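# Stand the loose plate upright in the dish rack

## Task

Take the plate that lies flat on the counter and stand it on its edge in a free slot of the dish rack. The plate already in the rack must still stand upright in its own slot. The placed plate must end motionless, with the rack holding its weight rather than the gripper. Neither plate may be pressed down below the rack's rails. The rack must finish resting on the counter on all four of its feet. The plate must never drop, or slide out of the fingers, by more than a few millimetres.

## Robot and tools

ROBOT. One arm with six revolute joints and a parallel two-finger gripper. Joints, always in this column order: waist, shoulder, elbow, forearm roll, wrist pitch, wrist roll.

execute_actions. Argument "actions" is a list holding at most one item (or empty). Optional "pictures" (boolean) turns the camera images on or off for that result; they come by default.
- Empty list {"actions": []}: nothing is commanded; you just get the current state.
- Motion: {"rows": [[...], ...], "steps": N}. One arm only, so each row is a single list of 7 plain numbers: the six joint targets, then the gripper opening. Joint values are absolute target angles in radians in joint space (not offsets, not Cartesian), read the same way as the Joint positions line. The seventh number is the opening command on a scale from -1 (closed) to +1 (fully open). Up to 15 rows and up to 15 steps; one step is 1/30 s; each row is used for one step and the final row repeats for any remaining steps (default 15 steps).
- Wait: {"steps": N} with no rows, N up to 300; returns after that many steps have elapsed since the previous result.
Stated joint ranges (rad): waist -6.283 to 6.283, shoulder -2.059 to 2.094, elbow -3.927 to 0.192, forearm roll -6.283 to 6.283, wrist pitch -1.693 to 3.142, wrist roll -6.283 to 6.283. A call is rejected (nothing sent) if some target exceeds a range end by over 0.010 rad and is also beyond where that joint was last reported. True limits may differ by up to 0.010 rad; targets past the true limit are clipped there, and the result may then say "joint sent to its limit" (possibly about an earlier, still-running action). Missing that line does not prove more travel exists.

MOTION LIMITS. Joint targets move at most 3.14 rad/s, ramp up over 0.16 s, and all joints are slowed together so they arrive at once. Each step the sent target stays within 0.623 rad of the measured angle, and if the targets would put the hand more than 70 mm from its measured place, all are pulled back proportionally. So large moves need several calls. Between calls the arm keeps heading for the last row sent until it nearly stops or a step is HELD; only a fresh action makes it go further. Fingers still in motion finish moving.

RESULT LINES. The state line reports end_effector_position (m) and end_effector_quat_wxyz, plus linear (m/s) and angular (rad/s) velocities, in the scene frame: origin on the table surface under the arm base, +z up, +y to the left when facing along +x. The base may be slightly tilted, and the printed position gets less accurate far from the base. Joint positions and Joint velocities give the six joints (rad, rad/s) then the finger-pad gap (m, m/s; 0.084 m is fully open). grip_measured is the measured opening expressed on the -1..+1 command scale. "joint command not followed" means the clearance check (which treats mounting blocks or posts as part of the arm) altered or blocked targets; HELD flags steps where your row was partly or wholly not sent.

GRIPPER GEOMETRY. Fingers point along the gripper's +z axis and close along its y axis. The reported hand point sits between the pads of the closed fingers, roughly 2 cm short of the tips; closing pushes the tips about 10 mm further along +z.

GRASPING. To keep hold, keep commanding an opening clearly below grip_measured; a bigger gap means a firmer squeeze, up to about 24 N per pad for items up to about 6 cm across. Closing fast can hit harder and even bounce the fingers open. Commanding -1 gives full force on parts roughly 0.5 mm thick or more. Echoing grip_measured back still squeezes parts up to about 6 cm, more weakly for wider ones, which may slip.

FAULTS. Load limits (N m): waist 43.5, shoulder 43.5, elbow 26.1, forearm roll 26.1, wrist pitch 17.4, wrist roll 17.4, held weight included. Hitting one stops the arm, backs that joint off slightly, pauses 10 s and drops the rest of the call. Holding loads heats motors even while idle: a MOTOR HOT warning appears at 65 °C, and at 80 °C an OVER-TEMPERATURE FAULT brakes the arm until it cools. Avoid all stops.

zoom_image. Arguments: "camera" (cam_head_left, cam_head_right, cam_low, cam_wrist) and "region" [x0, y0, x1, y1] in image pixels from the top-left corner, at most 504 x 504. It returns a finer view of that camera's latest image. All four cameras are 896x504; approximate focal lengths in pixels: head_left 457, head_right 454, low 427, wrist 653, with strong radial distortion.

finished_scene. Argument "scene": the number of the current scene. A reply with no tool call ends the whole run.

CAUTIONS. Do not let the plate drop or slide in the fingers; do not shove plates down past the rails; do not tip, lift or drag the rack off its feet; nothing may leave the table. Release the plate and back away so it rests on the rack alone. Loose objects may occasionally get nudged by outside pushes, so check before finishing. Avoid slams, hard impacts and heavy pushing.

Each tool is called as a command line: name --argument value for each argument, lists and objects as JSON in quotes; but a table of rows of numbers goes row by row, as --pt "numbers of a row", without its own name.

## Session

execute_actions --actions '[]'

Scene clock: 0.00 s of 4942.00 s.
end_effector_position=(+0.0334, +0.5291, +0.2187) grip_measured=+1.00 end_effector_quat_wxyz=(+0.313, +0.617, +0.721, -0.052) end_effector_velocity=(+0.000, +0.000, +0.000) end_effector_angular_velocity=(+0.000, -0.000, -0.001)
Joint positions: [ 1.63   0.38  -1.573 -0.445  1.605  0.204  0.084]
Joint velocities: [-0. -0. -0.  0.  0.  0. -0.]

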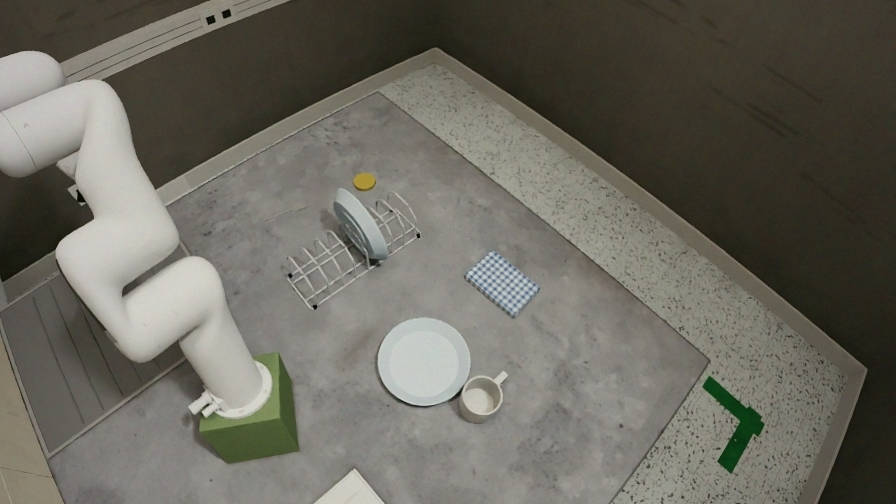

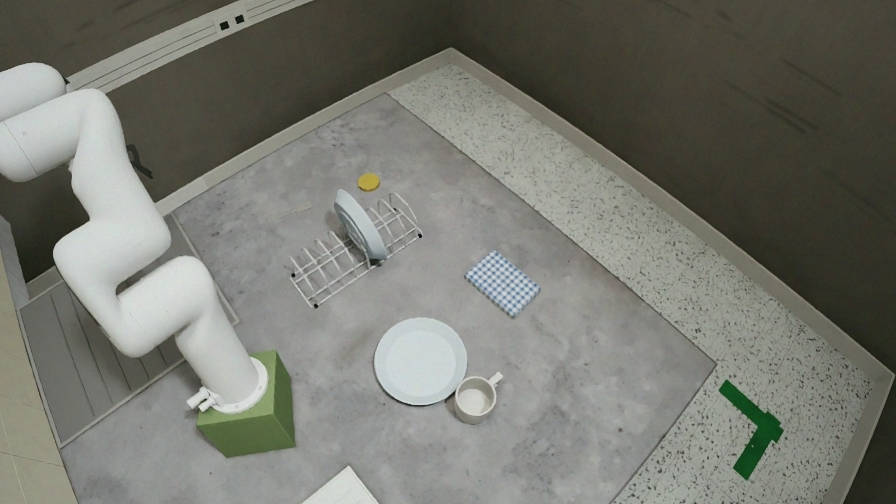

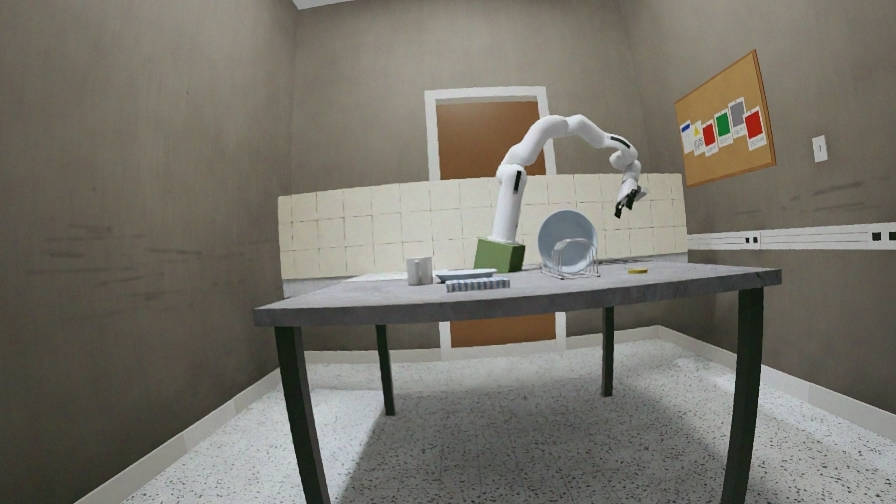

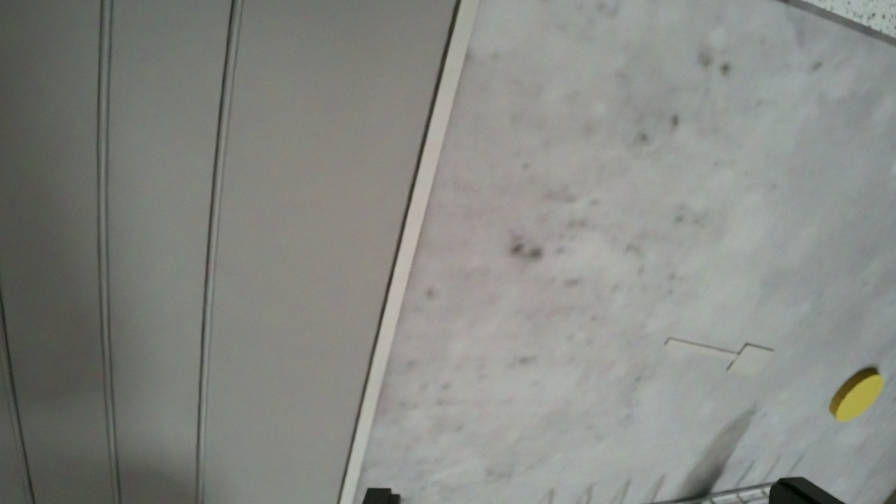

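execute_actions --actions '[{"rows":[[1.4,-0.3,-1.15,0,1.35,-0.2,1]],"steps":15}]' --pictures false

execute_actions --actions '[{"rows":[[-0.3,-0.5,-0.95,0,1.35,-0.2,1]],"steps":15}]' --pictures false

execute_actions --actions '[{"steps":30}]'

zoom_image --camera "cam_low" --region '[400,200,620,300]'

Scene clock: 2.67 s of 4942.00 s.
end_effector_position=(+0.0528, +0.4872, +0.3630) grip_measured=+1.00 end_effector_quat_wxyz=(-0.004, +0.646, +0.758, -0.087) end_effector_velocity=(+0.004, -0.012, +0.091) end_effector_angular_velocity=(+0.333, +0.195, -0.008)
Joint positions: [ 1.403 -0.297 -1.162 -0.008  1.355 -0.192  0.084]
Joint velocities: [-0.103 -0.36   0.175  0.218 -0.141 -0.207  0.   ]
Steps of this call (steps 1 to 65: nothing new was sent; steps 66 to 80: all 15 steps of this action). Readings (joint positions):
66: [1.630 0.379 -1.572 -0.445 1.604 0.204]
67: [1.628 0.374 -1.567 -0.440 1.601 0.199]
69: [1.606 0.316 -1.517 -0.392 1.573 0.155]
73: [1.517 0.059 -1.369 -0.228 1.480 0.007]
80: the state above

Scene clock: 3.17 s of 4942.00 s.
end_effector_position=(+0.2473, +0.3833, +0.3487) grip_measured=+1.00 end_effector_quat_wxyz=(+0.042, +0.826, +0.557, -0.075) end_effector_velocity=(+0.397, -0.323, +0.014) end_effector_angular_velocity=(-0.162, -0.307, -1.290)
Joint positions: [ 0.848 -0.422 -1.022 -0.002  1.351 -0.199  0.084]
Joint velocities: [-1.338 -0.188  0.181  0.004 -0.002 -0.003  0.   ]
Steps of this call (steps 1 to 15: all 15 steps of this action). Readings (joint positions):
1: [1.401 -0.303 -1.158 -0.004 1.352 -0.196]
2: [1.394 -0.304 -1.152 -0.002 1.351 -0.198]
4: [1.334 -0.317 -1.127 -0.002 1.352 -0.197]
8: [1.156 -0.366 -1.078 -0.003 1.352 -0.198]
15: the state above

Scene clock: 4.17 s of 4942.00 s.
end_effector_position=(+0.3970, +0.0155, +0.4119) grip_measured=+1.00 end_effector_quat_wxyz=(+0.122, +0.992, +0.026, -0.018) end_effector_velocity=(+0.001, +0.004, -0.001) end_effector_angular_velocity=(+0.004, +0.002, +0.008)
Joint positions: [-0.298 -0.5   -0.95   0.     1.35  -0.2    0.084]
Joint velocities: [ 0.008  0.001 -0.001  0.003 -0.    -0.     0.   ]
Steps of this call (steps 1 to 30: the robot went on to your last target). Readings (joint positions):
1: [0.803 -0.428 -1.017 -0.002 1.351 -0.199]
2: [0.758 -0.434 -1.011 -0.002 1.351 -0.199]
4: [0.668 -0.444 -1.002 -0.001 1.351 -0.199]
8: [0.486 -0.460 -0.987 -0.001 1.350 -0.199]
30: the state above

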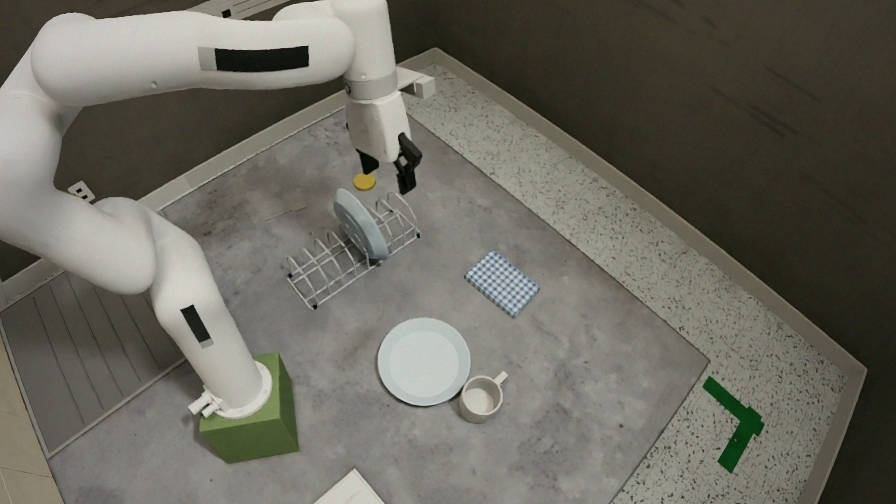

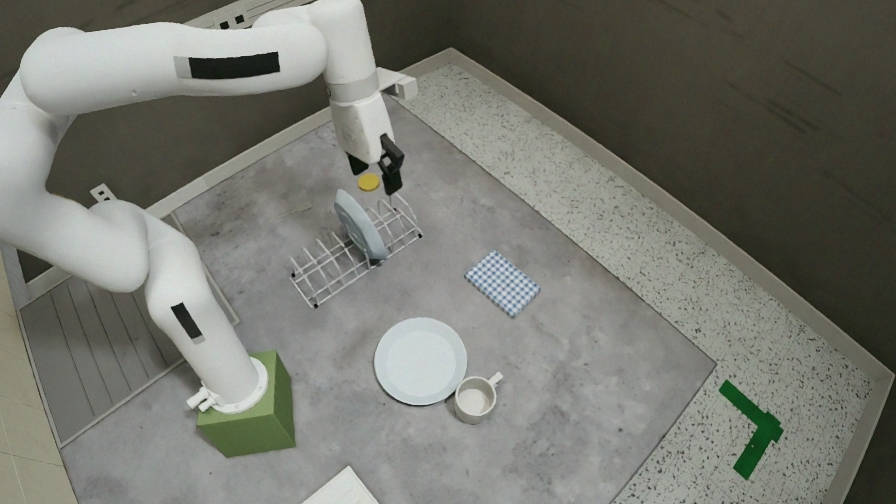

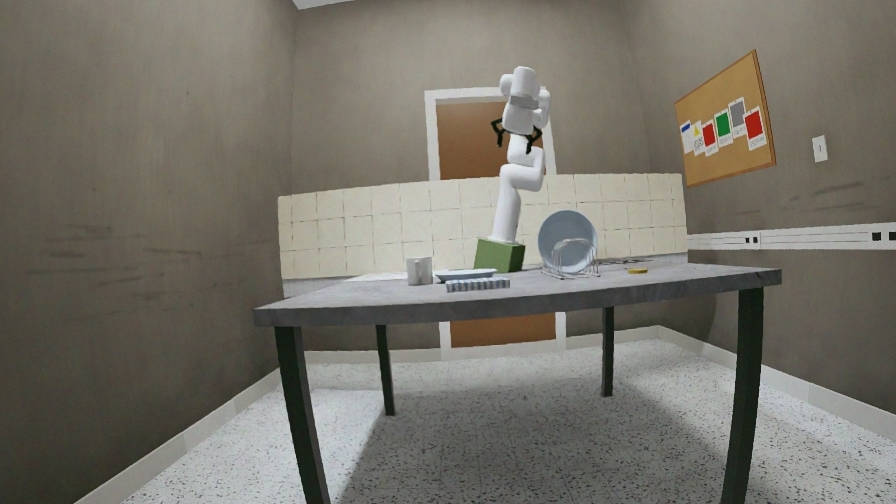

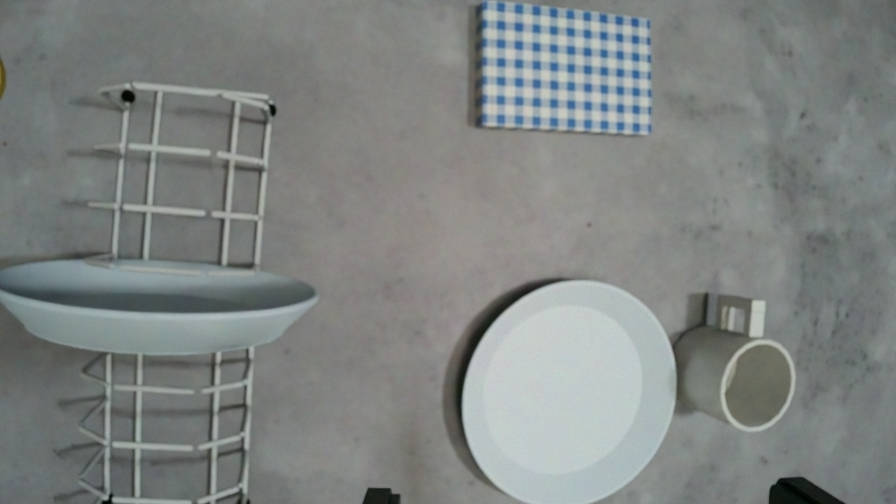

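Region (400, 200, 620, 300) of cam_low's 896x504 image, scaled by 2.291, with more detail than that image has; it fills the top 229 rows of this view, and the rest is white.

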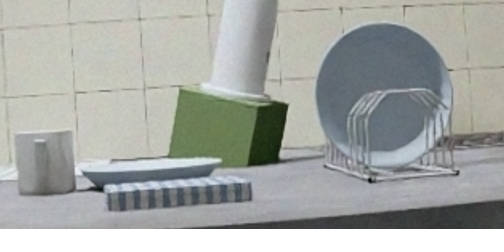

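execute_actions --actions '[{"rows":[[0.11,0.144,-0.293,-1.718,0.651,-1.485,-0.55]],"steps":15}]' --pictures false

execute_actions --actions '[{"steps":25}]'

Scene clock: 20.07 s of 4942.00 s.
end_effector_position=(+0.3434, -0.0301, +0.1924) grip_measured=-0.57 end_effector_quat_wxyz=(+0.195, +0.829, +0.454, -0.263) end_effector_velocity=(-0.223, -0.084, -0.408) end_effector_angular_velocity=(-0.154, +1.964, +2.757)
Joint positions: [-0.078 -0.151 -0.596 -0.442  0.976 -0.642  0.019]
Joint velocities: [ 0.498  0.784  0.803 -1.419 -0.854 -1.415 -0.   ]
Steps of this call (steps 1 to 15: the robot went on to your last target; steps 16 to 100: nothing new was sent; then 12.07 s passed at rest; steps 101 to 115: all 15 steps of this action). Readings (joint positions):
101: [-0.300 -0.500 -0.950 -0.000 1.350 -0.200]
102: [-0.296 -0.495 -0.946 -0.008 1.341 -0.209]
104: [-0.262 -0.449 -0.904 -0.061 1.286 -0.261]
108: [-0.195 -0.337 -0.786 -0.174 1.177 -0.374]
115: the state above

Scene clock: 20.90 s of 4942.00 s.
end_effector_position=(+0.2802, -0.0312, +0.0627) grip_measured=-0.57 end_effector_quat_wxyz=(+0.071, -0.156, +0.900, -0.400) end_effector_velocity=(-0.006, -0.001, -0.002) end_effector_angular_velocity=(-0.002, +0.017, +0.009)
Joint positions: [ 0.11   0.143 -0.294 -1.717  0.651 -1.485  0.019]
Joint velocities: [ 0.002  0.005  0.009 -0.009 -0.002 -0.002 -0.   ]
Steps of this call (steps 1 to 25: the robot went on to your last target). Readings (joint positions):
1: [-0.061 -0.125 -0.569 -0.491 0.948 -0.692]
2: [-0.045 -0.099 -0.542 -0.544 0.919 -0.745]
4: [-0.012 -0.048 -0.490 -0.664 0.863 -0.865]
8: [0.049 0.049 -0.391 -0.983 0.757 -1.164]
25: the state above

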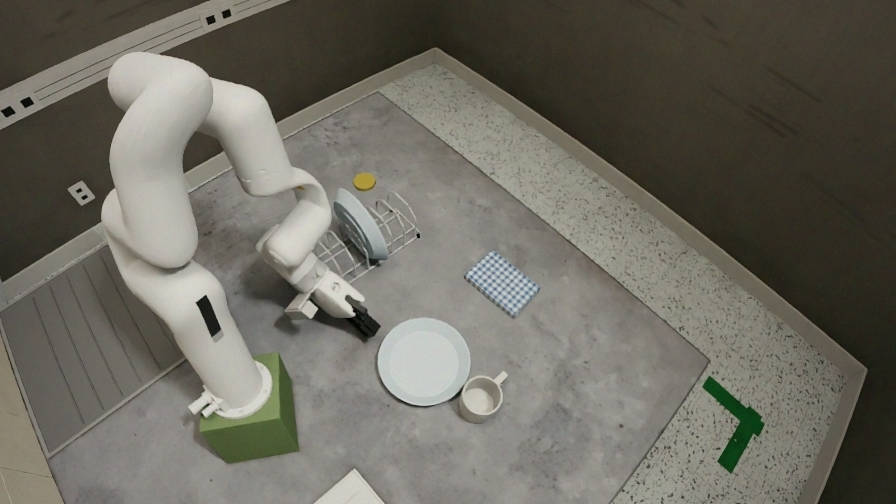

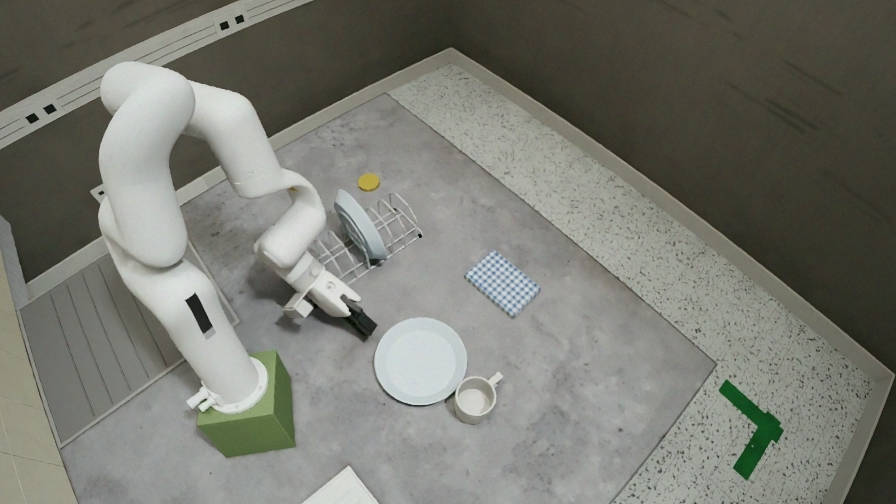

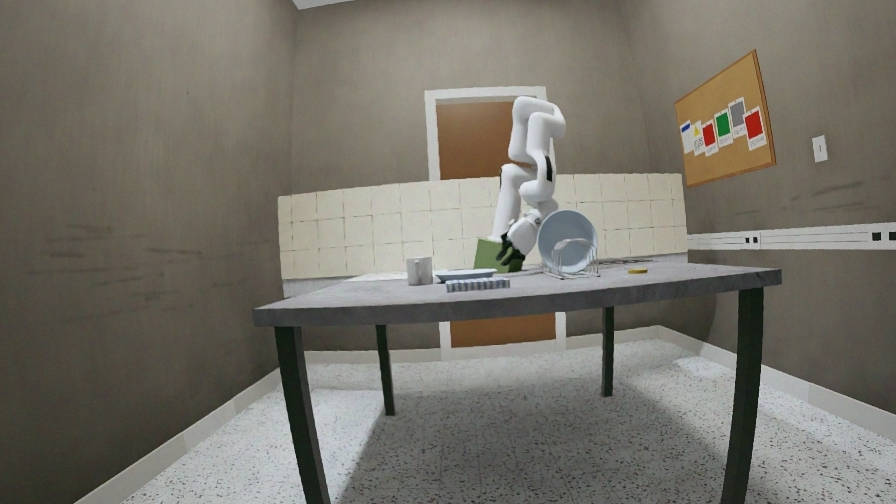

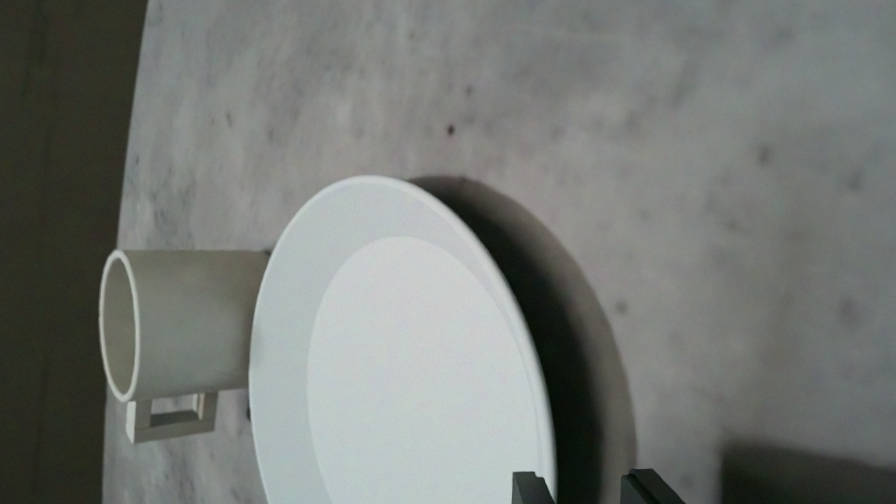

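execute_actions --actions '[{"rows":[[0.097,0.17,-0.307,-1.746,0.653,-1.466,-0.55],[0.084,0.195,-0.321,-1.773,0.655,-1.448,-0.55],[0.071,0.221,-0.335,-1.801,0.657,-1.43,-0.55],[0.058,0.246,-0.349,-1.829,0.659,-1.411,-0.55],[0.044,0.272,-0.363,-1.856,0.661,-1.392,-0.55],[0.031,0.298,-0.378,-1.884,0.664,-1.374,-0.55],[0.018,0.323,-0.392,-1.912,0.666,-1.355,-0.55],[0.012,0.336,-0.399,-1.926,0.667,-1.346,-0.55]],"steps":15}]'

zoom_image --camera "cam_low" --region '[420,220,560,300]'

Scene clock: 24.23 s of 4942.00 s.
end_effector_position=(+0.2922, -0.0621, +0.0335) grip_measured=-0.57 end_effector_quat_wxyz=(+0.071, -0.158, +0.899, -0.402) end_effector_velocity=(+0.008, +0.004, +0.003) end_effector_angular_velocity=(+0.006, -0.019, +0.006)
Joint positions: [ 0.012  0.336 -0.398 -1.925  0.667 -1.346  0.019]
Joint velocities: [ 0.004 -0.013 -0.006 -0.002 -0.001  0.005 -0.   ]
Steps of this call (steps 1 to 30: the robot went on to your last target; steps 31 to 85: nothing new was sent; steps 86 to 100: all 15 steps of this action). Readings (joint positions):
86: [0.110 0.144 -0.293 -1.718 0.651 -1.485]
87: [0.107 0.149 -0.296 -1.725 0.651 -1.480]
89: [0.091 0.181 -0.314 -1.760 0.654 -1.457]
93: [0.041 0.279 -0.367 -1.863 0.662 -1.388]
100: the state above

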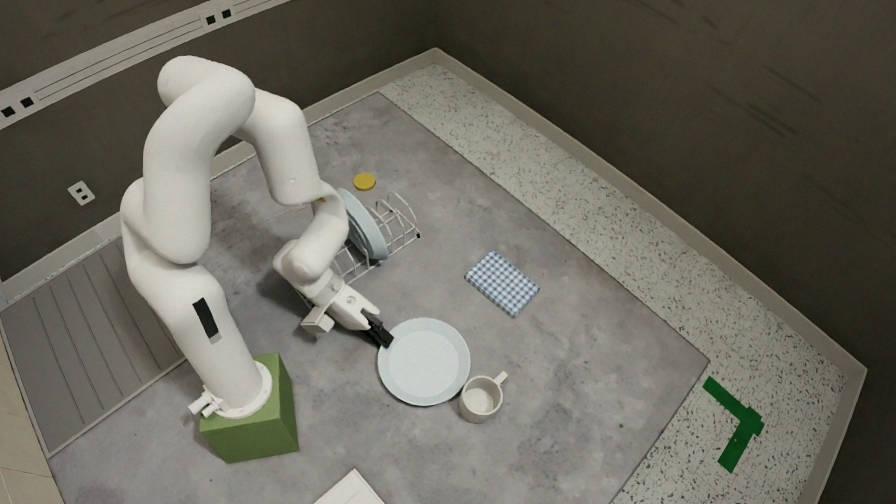

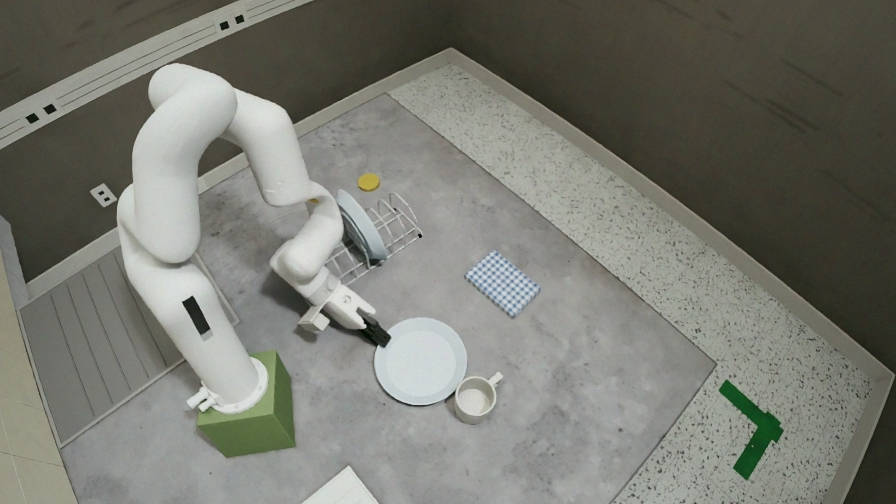

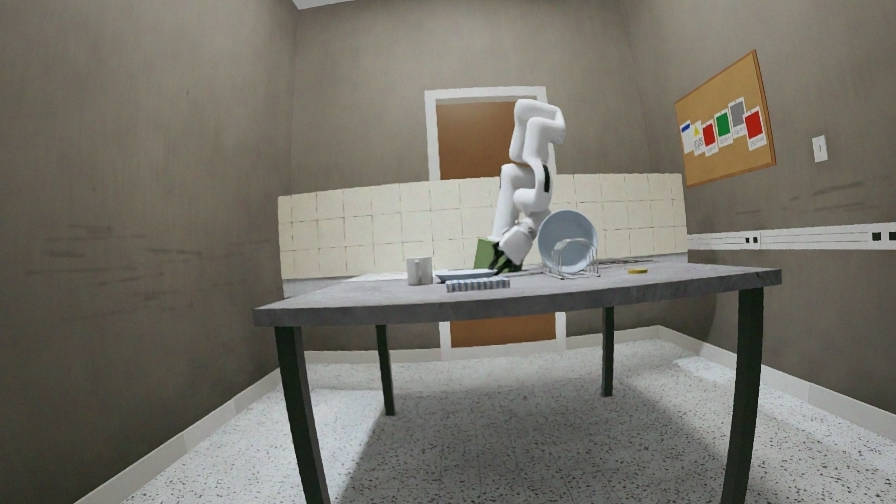

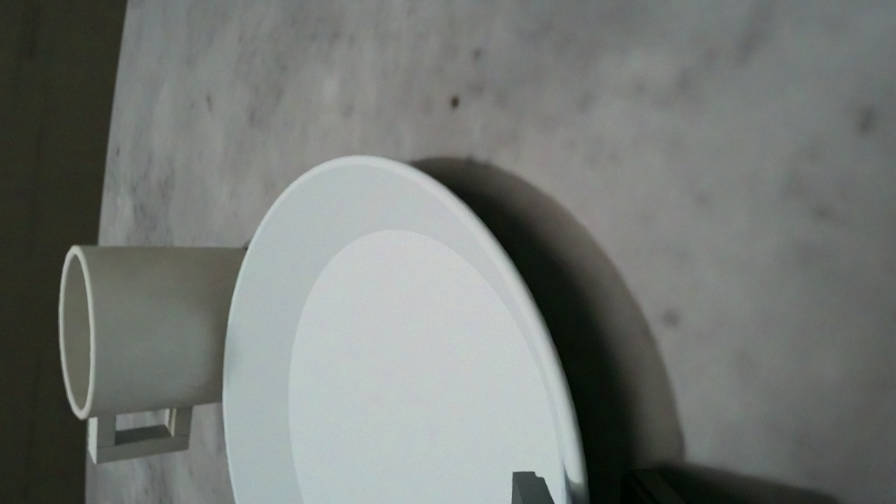

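Region (420, 220, 560, 300) of cam_low's 896x504 image, scaled by 3.600, with more detail than that image has; it fills the top 288 rows of this view, and the rest is white.

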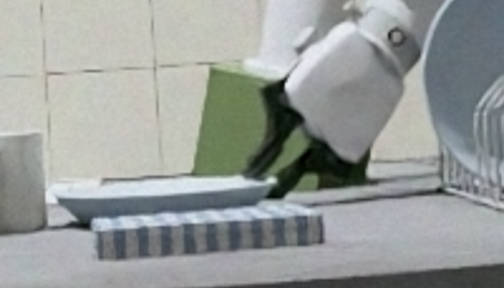

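execute_actions --actions '[{"rows":[[0.006,0.347,-0.405,-1.938,0.668,-1.338,-0.62],[0.001,0.357,-0.411,-1.949,0.669,-1.331,-0.68],[-0.005,0.368,-0.416,-1.96,0.67,-1.323,-0.72],[-0.01,0.379,-0.422,-1.972,0.67,-1.315,-0.76],[-0.016,0.389,-0.428,-1.983,0.671,-1.308,-0.78],[-0.021,0.4,-0.434,-1.995,0.672,-1.3,-0.8],[-0.021,0.4,-0.434,-1.995,0.672,-1.3,-0.8],[-0.021,0.4,-0.434,-1.995,0.672,-1.3,-0.8],[-0.021,0.4,-0.434,-1.995,0.672,-1.3,-0.8],[-0.021,0.4,-0.434,-1.995,0.672,-1.3,-0.8],[-0.021,0.4,-0.434,-1.995,0.672,-1.3,-0.84],[-0.021,0.4,-0.434,-1.995,0.672,-1.3,-0.88],[-0.021,0.4,-0.434,-1.995,0.672,-1.3,-0.92],[-0.021,0.4,-0.434,-1.995,0.672,-1.3,-0.96],[-0.021,0.4,-0.434,-1.995,0.672,-1.3,-1]]}]' --pictures false

execute_actions --actions '[{"steps":12}]'

zoom_image --camera "cam_low" --region '[420,220,560,300]'

zoom_image --camera "cam_head_left" --region '[340,290,500,420]'

Scene clock: 29.43 s of 4942.00 s.
end_effector_position=(+0.2937, -0.0726, +0.0218) grip_measured=-0.89 end_effector_quat_wxyz=(+0.070, -0.158, +0.901, -0.399) end_effector_velocity=(-0.002, +0.002, -0.002) end_effector_angular_velocity=(+0.005, +0.009, +0.007)
Joint positions: [-0.021  0.4   -0.433 -1.995  0.67  -1.3    0.005]
Joint velocities: [ 0.006  0.004  0.001 -0.004 -0.005  0.001  0.005]
Steps of this call (steps 1 to 15: the robot went on to your last target; steps 16 to 100: nothing new was sent; then 1.37 s passed at rest; steps 101 to 115: all 15 steps of this action). Readings (joint positions):
101: [0.012 0.336 -0.399 -1.926 0.667 -1.346]
102: [0.010 0.339 -0.401 -1.930 0.667 -1.343]
104: [0.002 0.354 -0.409 -1.946 0.669 -1.332]
108: [-0.018 0.393 -0.431 -1.987 0.673 -1.305]
115: the state above

Scene clock: 29.83 s of 4942.00 s.
end_effector_position=(+0.2944, -0.0728, +0.0221) grip_measured=-0.89 end_effector_quat_wxyz=(+0.070, -0.158, +0.900, -0.400) end_effector_velocity=(+0.000, -0.001, +0.000) end_effector_angular_velocity=(-0.002, -0.001, -0.001)
Joint positions: [-0.021  0.4   -0.434 -1.995  0.672 -1.3    0.005]
Joint velocities: [-0.001 -0.001  0.001  0.     0.002 -0.    -0.   ]
Steps of this call (steps 1 to 12: the robot went on to your last target). Readings (joint positions):
1: [-0.021 0.400 -0.433 -1.995 0.670 -1.300]
2: [-0.021 0.400 -0.433 -1.995 0.670 -1.300]
4: [-0.021 0.400 -0.434 -1.995 0.671 -1.300]
8: [-0.021 0.400 -0.434 -1.995 0.671 -1.300]
12: the state above

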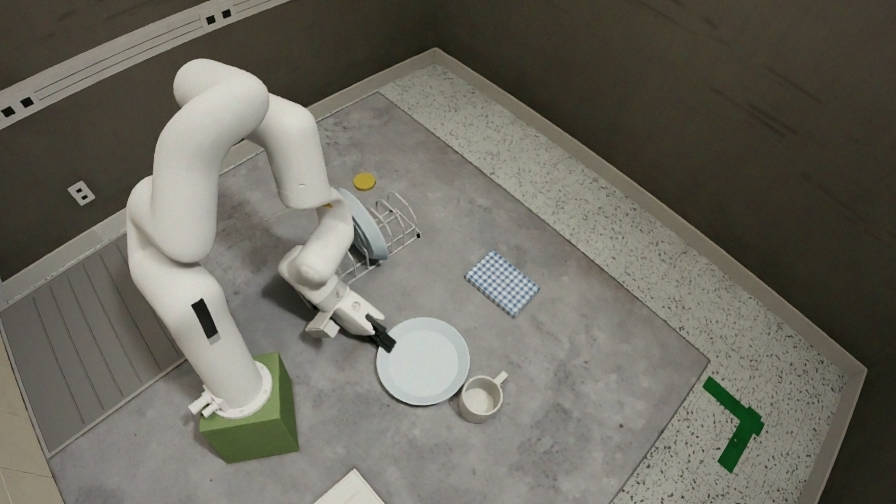

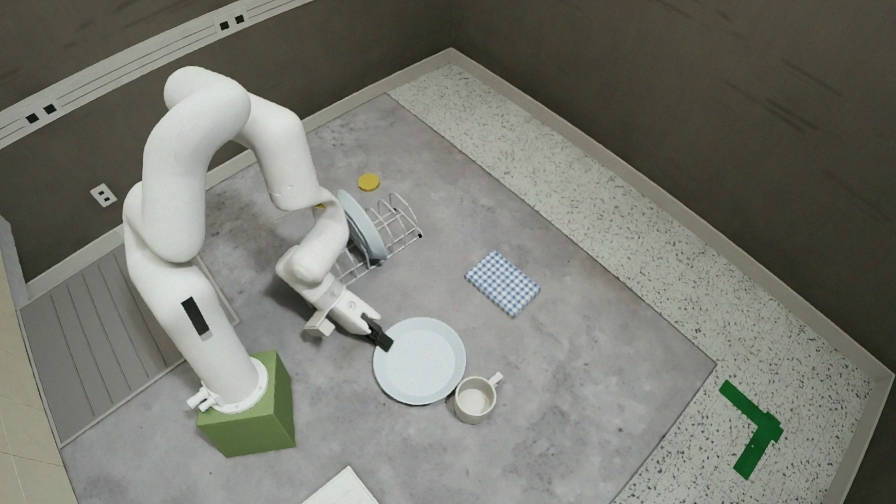

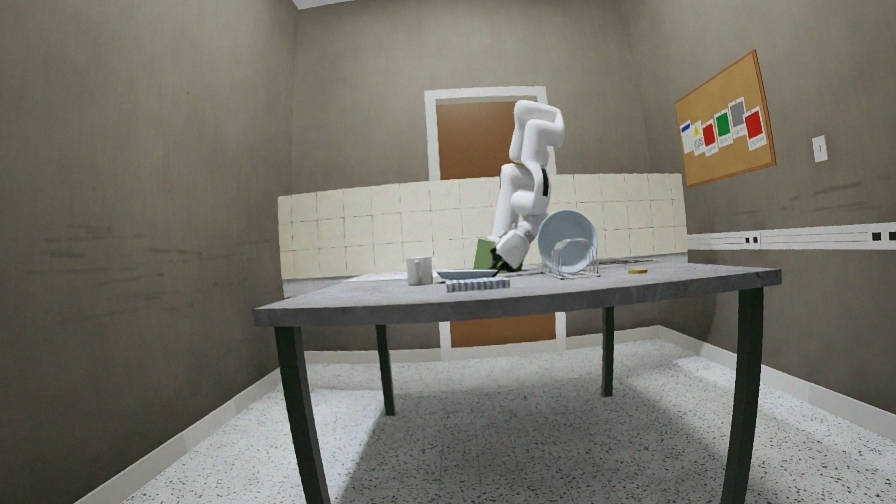

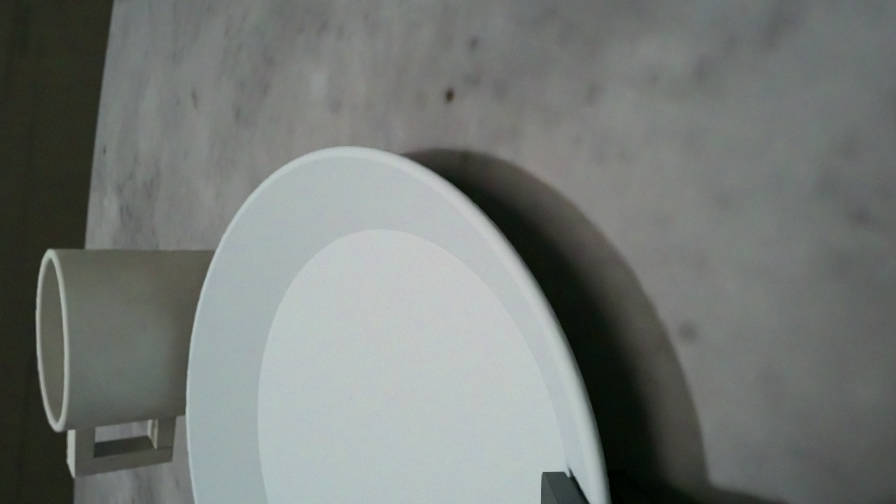

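Region (420, 220, 560, 300) of cam_low's 896x504 image, scaled by 3.600, with more detail than that image has; it fills the top 288 rows of this view, and the rest is white.

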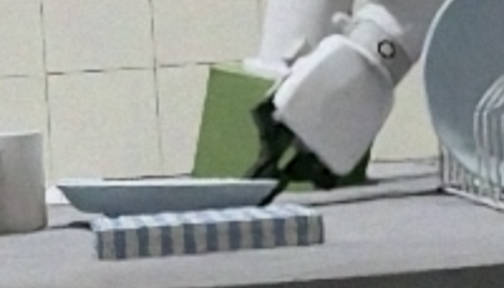

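Region (340, 290, 500, 420) of cam_head_left's 896x504 image, scaled by 3.150, with more detail than that image has; it fills the top 410 rows of this view, and the rest is white.

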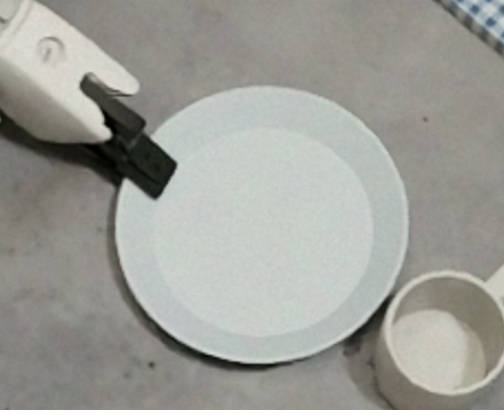

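execute_actions --actions '[{"rows":[[-0.02,0.396,-0.435,-1.989,0.672,-1.307,-1],[-0.018,0.388,-0.437,-1.976,0.673,-1.322,-1],[-0.015,0.376,-0.439,-1.956,0.675,-1.345,-1],[-0.011,0.36,-0.443,-1.93,0.677,-1.375,-1],[-0.006,0.34,-0.447,-1.898,0.679,-1.412,-1],[-0.001,0.32,-0.451,-1.866,0.682,-1.45,-1],[0.004,0.3,-0.455,-1.834,0.684,-1.487,-1],[0.009,0.28,-0.46,-1.8,0.686,-1.525,-1],[0.013,0.26,-0.464,-1.77,0.689,-1.562,-1],[0.017,0.24,-0.468,-1.737,0.691,-1.6,-1],[0.02,0.225,-0.472,-1.713,0.693,-1.628,-1],[0.022,0.212,-0.474,-1.692,0.695,-1.652,-1],[0.024,0.204,-0.476,-1.679,0.696,-1.667,-1],[0.025,0.2,-0.477,-1.672,0.696,-1.675,-1]],"steps":15}]' --pictures false

execute_actions --actions '[{"steps":8}]'

Scene clock: 49.77 s of 4942.00 s.
end_effector_position=(+0.3605, -0.0497, +0.0779) grip_measured=-0.89 end_effector_quat_wxyz=(+0.084, -0.162, +0.883, -0.433) end_effector_velocity=(+0.101, +0.048, +0.102) end_effector_angular_velocity=(-0.054, -0.052, +0.005)
Joint positions: [ 0.022  0.212 -0.476 -1.695  0.695 -1.648  0.005]
Joint velocities: [ 0.065 -0.321 -0.08   0.499  0.034 -0.572 -0.   ]
Steps of this call (steps 1 to 15: the robot went on to your last target; steps 16 to 100: nothing new was sent; then 16.10 s passed at rest; steps 101 to 115: all 15 steps of this action). Readings (joint positions):
101: [-0.021 0.400 -0.434 -1.995 0.672 -1.300]
102: [-0.021 0.399 -0.434 -1.993 0.672 -1.303]
104: [-0.018 0.390 -0.435 -1.977 0.673 -1.321]
108: [-0.005 0.336 -0.447 -1.891 0.680 -1.421]
115: the state above

Scene clock: 50.03 s of 4942.00 s.
end_effector_position=(+0.3611, -0.0487, +0.0806) grip_measured=-0.89 end_effector_quat_wxyz=(+0.080, -0.163, +0.882, -0.434) end_effector_velocity=(+0.008, +0.002, +0.003) end_effector_angular_velocity=(+0.002, -0.014, +0.003)
Joint positions: [ 0.025  0.201 -0.475 -1.672  0.696 -1.675  0.005]
Joint velocities: [ 0.001 -0.004 -0.012  0.002  0.001 -0.002  0.   ]
Steps of this call (steps 1 to 8: the robot went on to your last target). Readings (joint positions):
1: [0.024 0.204 -0.478 -1.682 0.695 -1.662]
2: [0.025 0.200 -0.479 -1.676 0.696 -1.669]
4: [0.025 0.200 -0.477 -1.673 0.696 -1.674]
8: the state above

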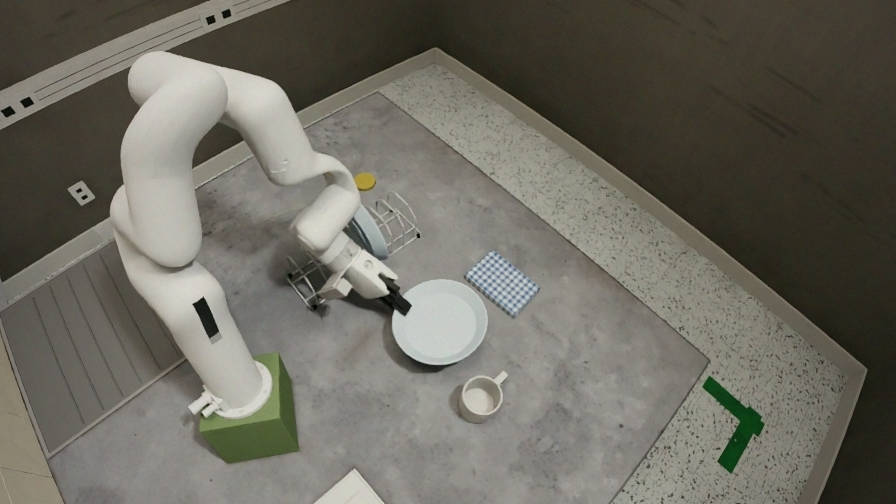

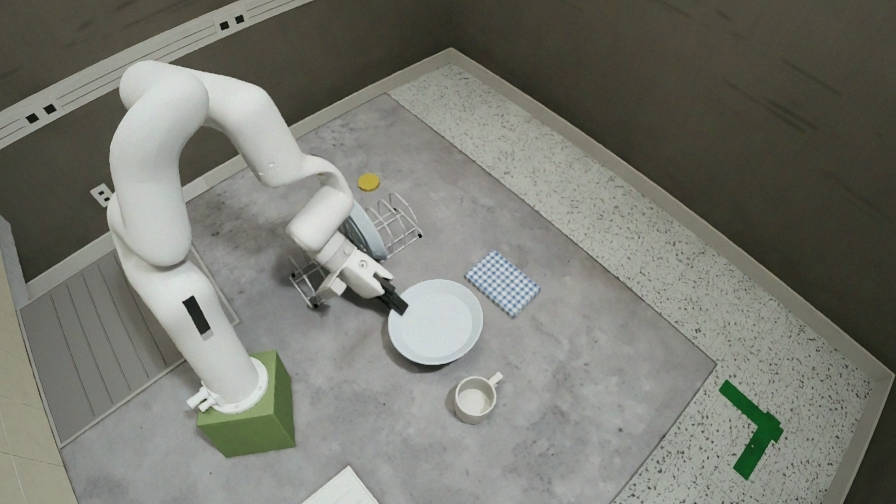

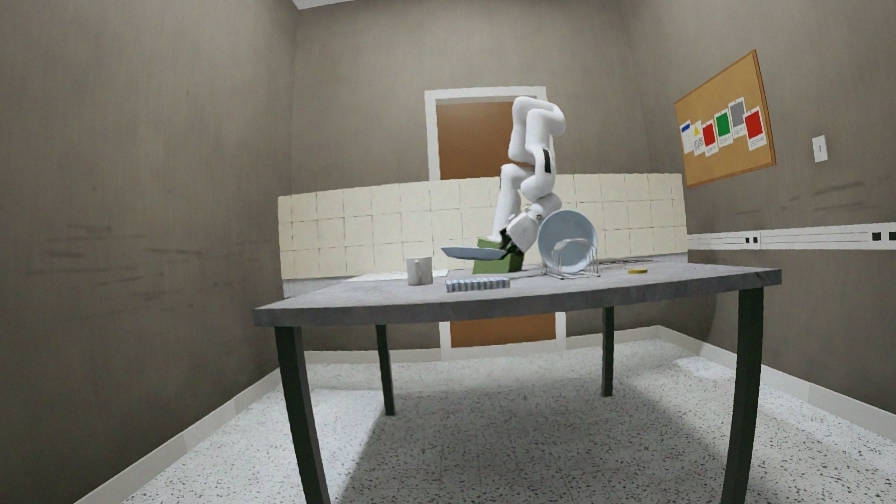

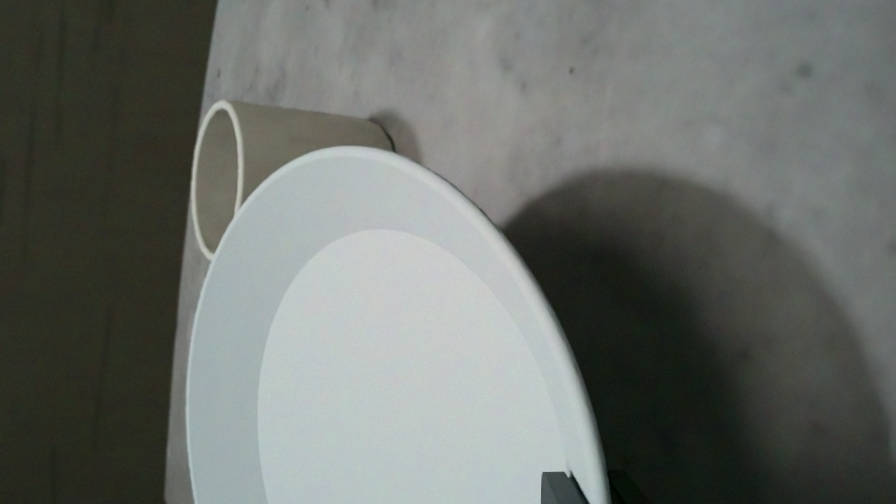

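execute_actions --actions '[{"rows":[[0.023,0.194,-0.474,-1.667,0.696,-1.681,-1],[0.019,0.182,-0.468,-1.656,0.697,-1.693,-1],[0.014,0.166,-0.46,-1.64,0.698,-1.711,-1],[0.009,0.148,-0.452,-1.62,0.699,-1.733,-1],[0.004,0.13,-0.445,-1.6,0.7,-1.755,-1],[-0.001,0.112,-0.439,-1.58,0.701,-1.778,-1],[-0.006,0.094,-0.434,-1.56,0.702,-1.8,-1],[-0.011,0.076,-0.43,-1.54,0.703,-1.823,-1],[-0.016,0.058,-0.426,-1.52,0.704,-1.845,-1],[-0.021,0.04,-0.423,-1.5,0.705,-1.868,-1],[-0.026,0.022,-0.421,-1.48,0.706,-1.89,-1],[-0.031,0.004,-0.42,-1.46,0.707,-1.913,-1],[-0.036,-0.014,-0.42,-1.44,0.708,-1.935,-1],[-0.042,-0.032,-0.42,-1.42,0.709,-1.958,-1],[-0.05,-0.05,-0.42,-1.4,0.71,-1.98,-1]]}]' --pictures false

execute_actions --actions '[{"rows":[[-0.06,-0.073,-0.432,-1.36,0.712,-2.01,-1],[-0.075,-0.096,-0.444,-1.315,0.714,-2.04,-1],[-0.095,-0.118,-0.456,-1.27,0.716,-2.07,-1],[-0.115,-0.141,-0.468,-1.22,0.718,-2.1,-1],[-0.135,-0.164,-0.48,-1.17,0.72,-2.13,-1],[-0.155,-0.186,-0.492,-1.12,0.72,-2.16,-1],[-0.175,-0.209,-0.504,-1.07,0.72,-2.19,-1],[-0.195,-0.232,-0.516,-1.02,0.72,-2.22,-1],[-0.215,-0.254,-0.528,-0.97,0.72,-2.25,-1],[-0.235,-0.277,-0.54,-0.92,0.72,-2.27,-1],[-0.255,-0.3,-0.552,-0.87,0.72,-2.285,-1],[-0.275,-0.322,-0.564,-0.82,0.72,-2.295,-1],[-0.295,-0.345,-0.576,-0.78,0.72,-2.3,-1],[-0.31,-0.368,-0.588,-0.74,0.72,-2.3,-1],[-0.32,-0.39,-0.6,-0.7,0.72,-2.3,-1]]}]'

Scene clock: 57.63 s of 4942.00 s.
end_effector_position=(+0.3645, -0.0601, +0.1349) grip_measured=-0.89 end_effector_quat_wxyz=(+0.065, -0.122, +0.886, -0.443) end_effector_velocity=(+0.061, -0.015, +0.162) end_effector_angular_velocity=(+0.036, -0.129, -0.213)
Joint positions: [-0.033 -0.002 -0.42  -1.453  0.707 -1.92   0.005]
Joint velocities: [-0.162 -0.536  0.016  0.596  0.028 -0.671 -0.   ]
Steps of this call (steps 1 to 30: the robot went on to your last target; steps 31 to 120: nothing new was sent; then 3.10 s passed at rest; steps 121 to 135: all 15 steps of this action). Readings (joint positions):
121: [0.025 0.200 -0.477 -1.672 0.696 -1.675]
122: [0.024 0.198 -0.476 -1.670 0.696 -1.677]
124: [0.020 0.184 -0.469 -1.657 0.697 -1.693]
128: [0.002 0.123 -0.443 -1.592 0.700 -1.764]
135: the state above

Scene clock: 58.13 s of 4942.00 s.
end_effector_position=(+0.4210, -0.0940, +0.2797) grip_measured=-0.89 end_effector_quat_wxyz=(+0.129, +0.145, +0.911, -0.364) end_effector_velocity=(+0.099, -0.061, +0.379) end_effector_angular_velocity=(+0.699, -1.298, -1.061)
Joint positions: [-0.27  -0.317 -0.561 -0.837  0.721 -2.285  0.005]
Joint velocities: [-0.58  -0.7   -0.359  1.384  0.006 -0.29  -0.   ]
Steps of this call (steps 1 to 15: all 15 steps of this action). Readings (joint positions):
1: [-0.039 -0.020 -0.420 -1.433 0.708 -1.943]
2: [-0.046 -0.038 -0.422 -1.410 0.709 -1.966]
4: [-0.065 -0.076 -0.433 -1.348 0.712 -2.015]
8: [-0.132 -0.160 -0.479 -1.177 0.719 -2.125]
15: the state above

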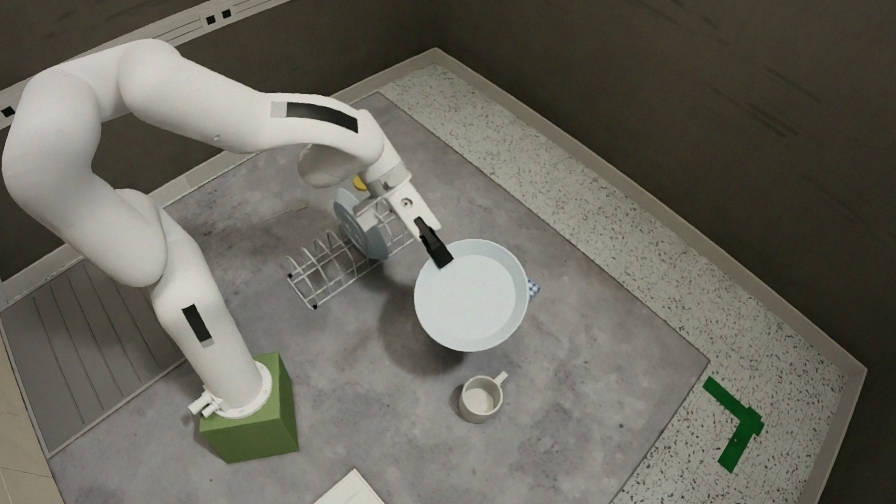

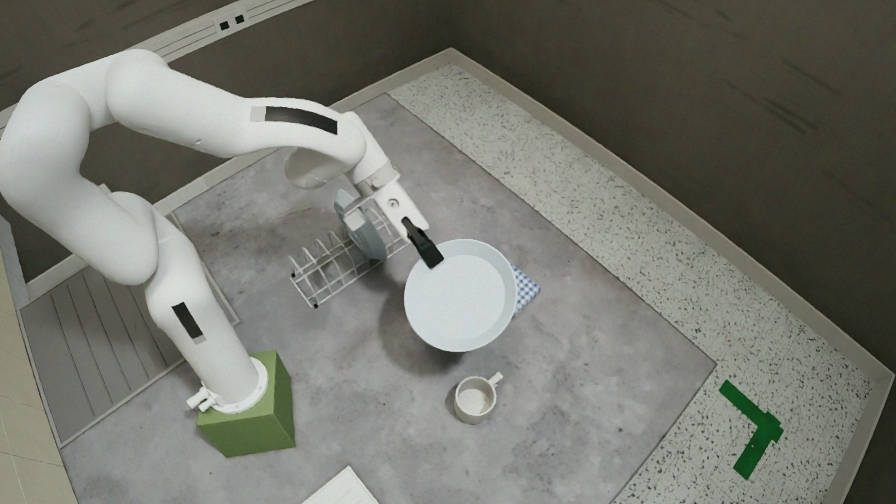

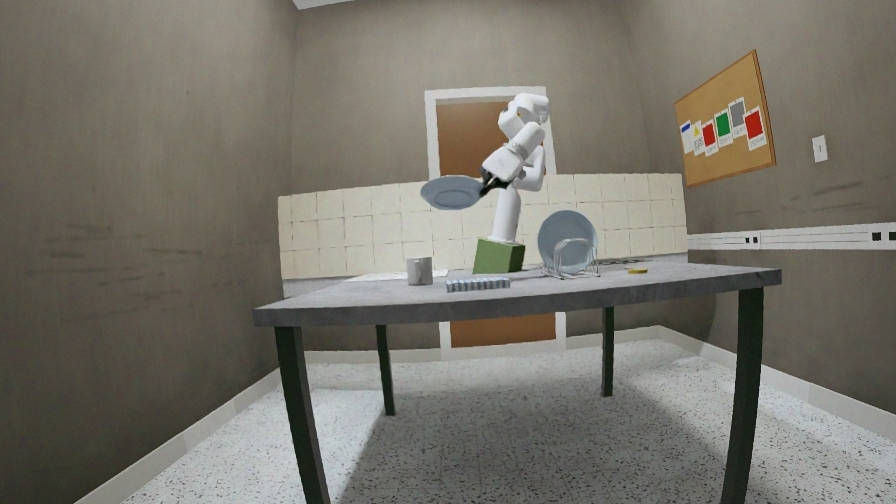

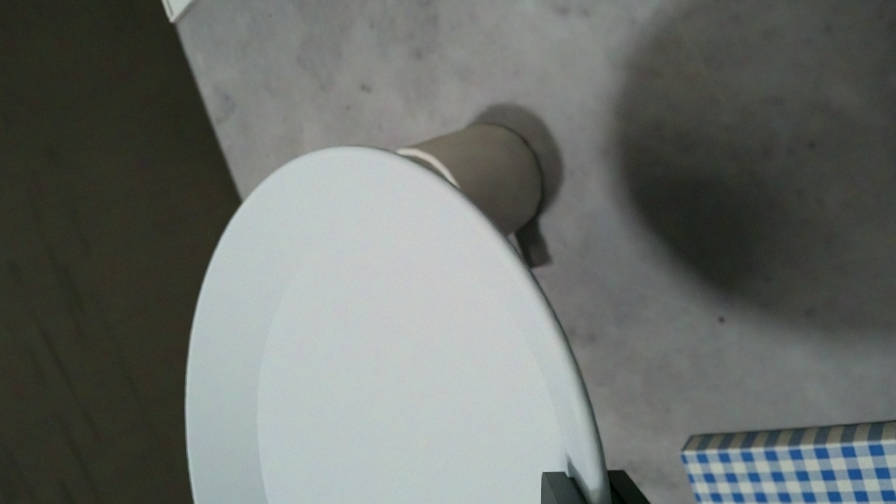

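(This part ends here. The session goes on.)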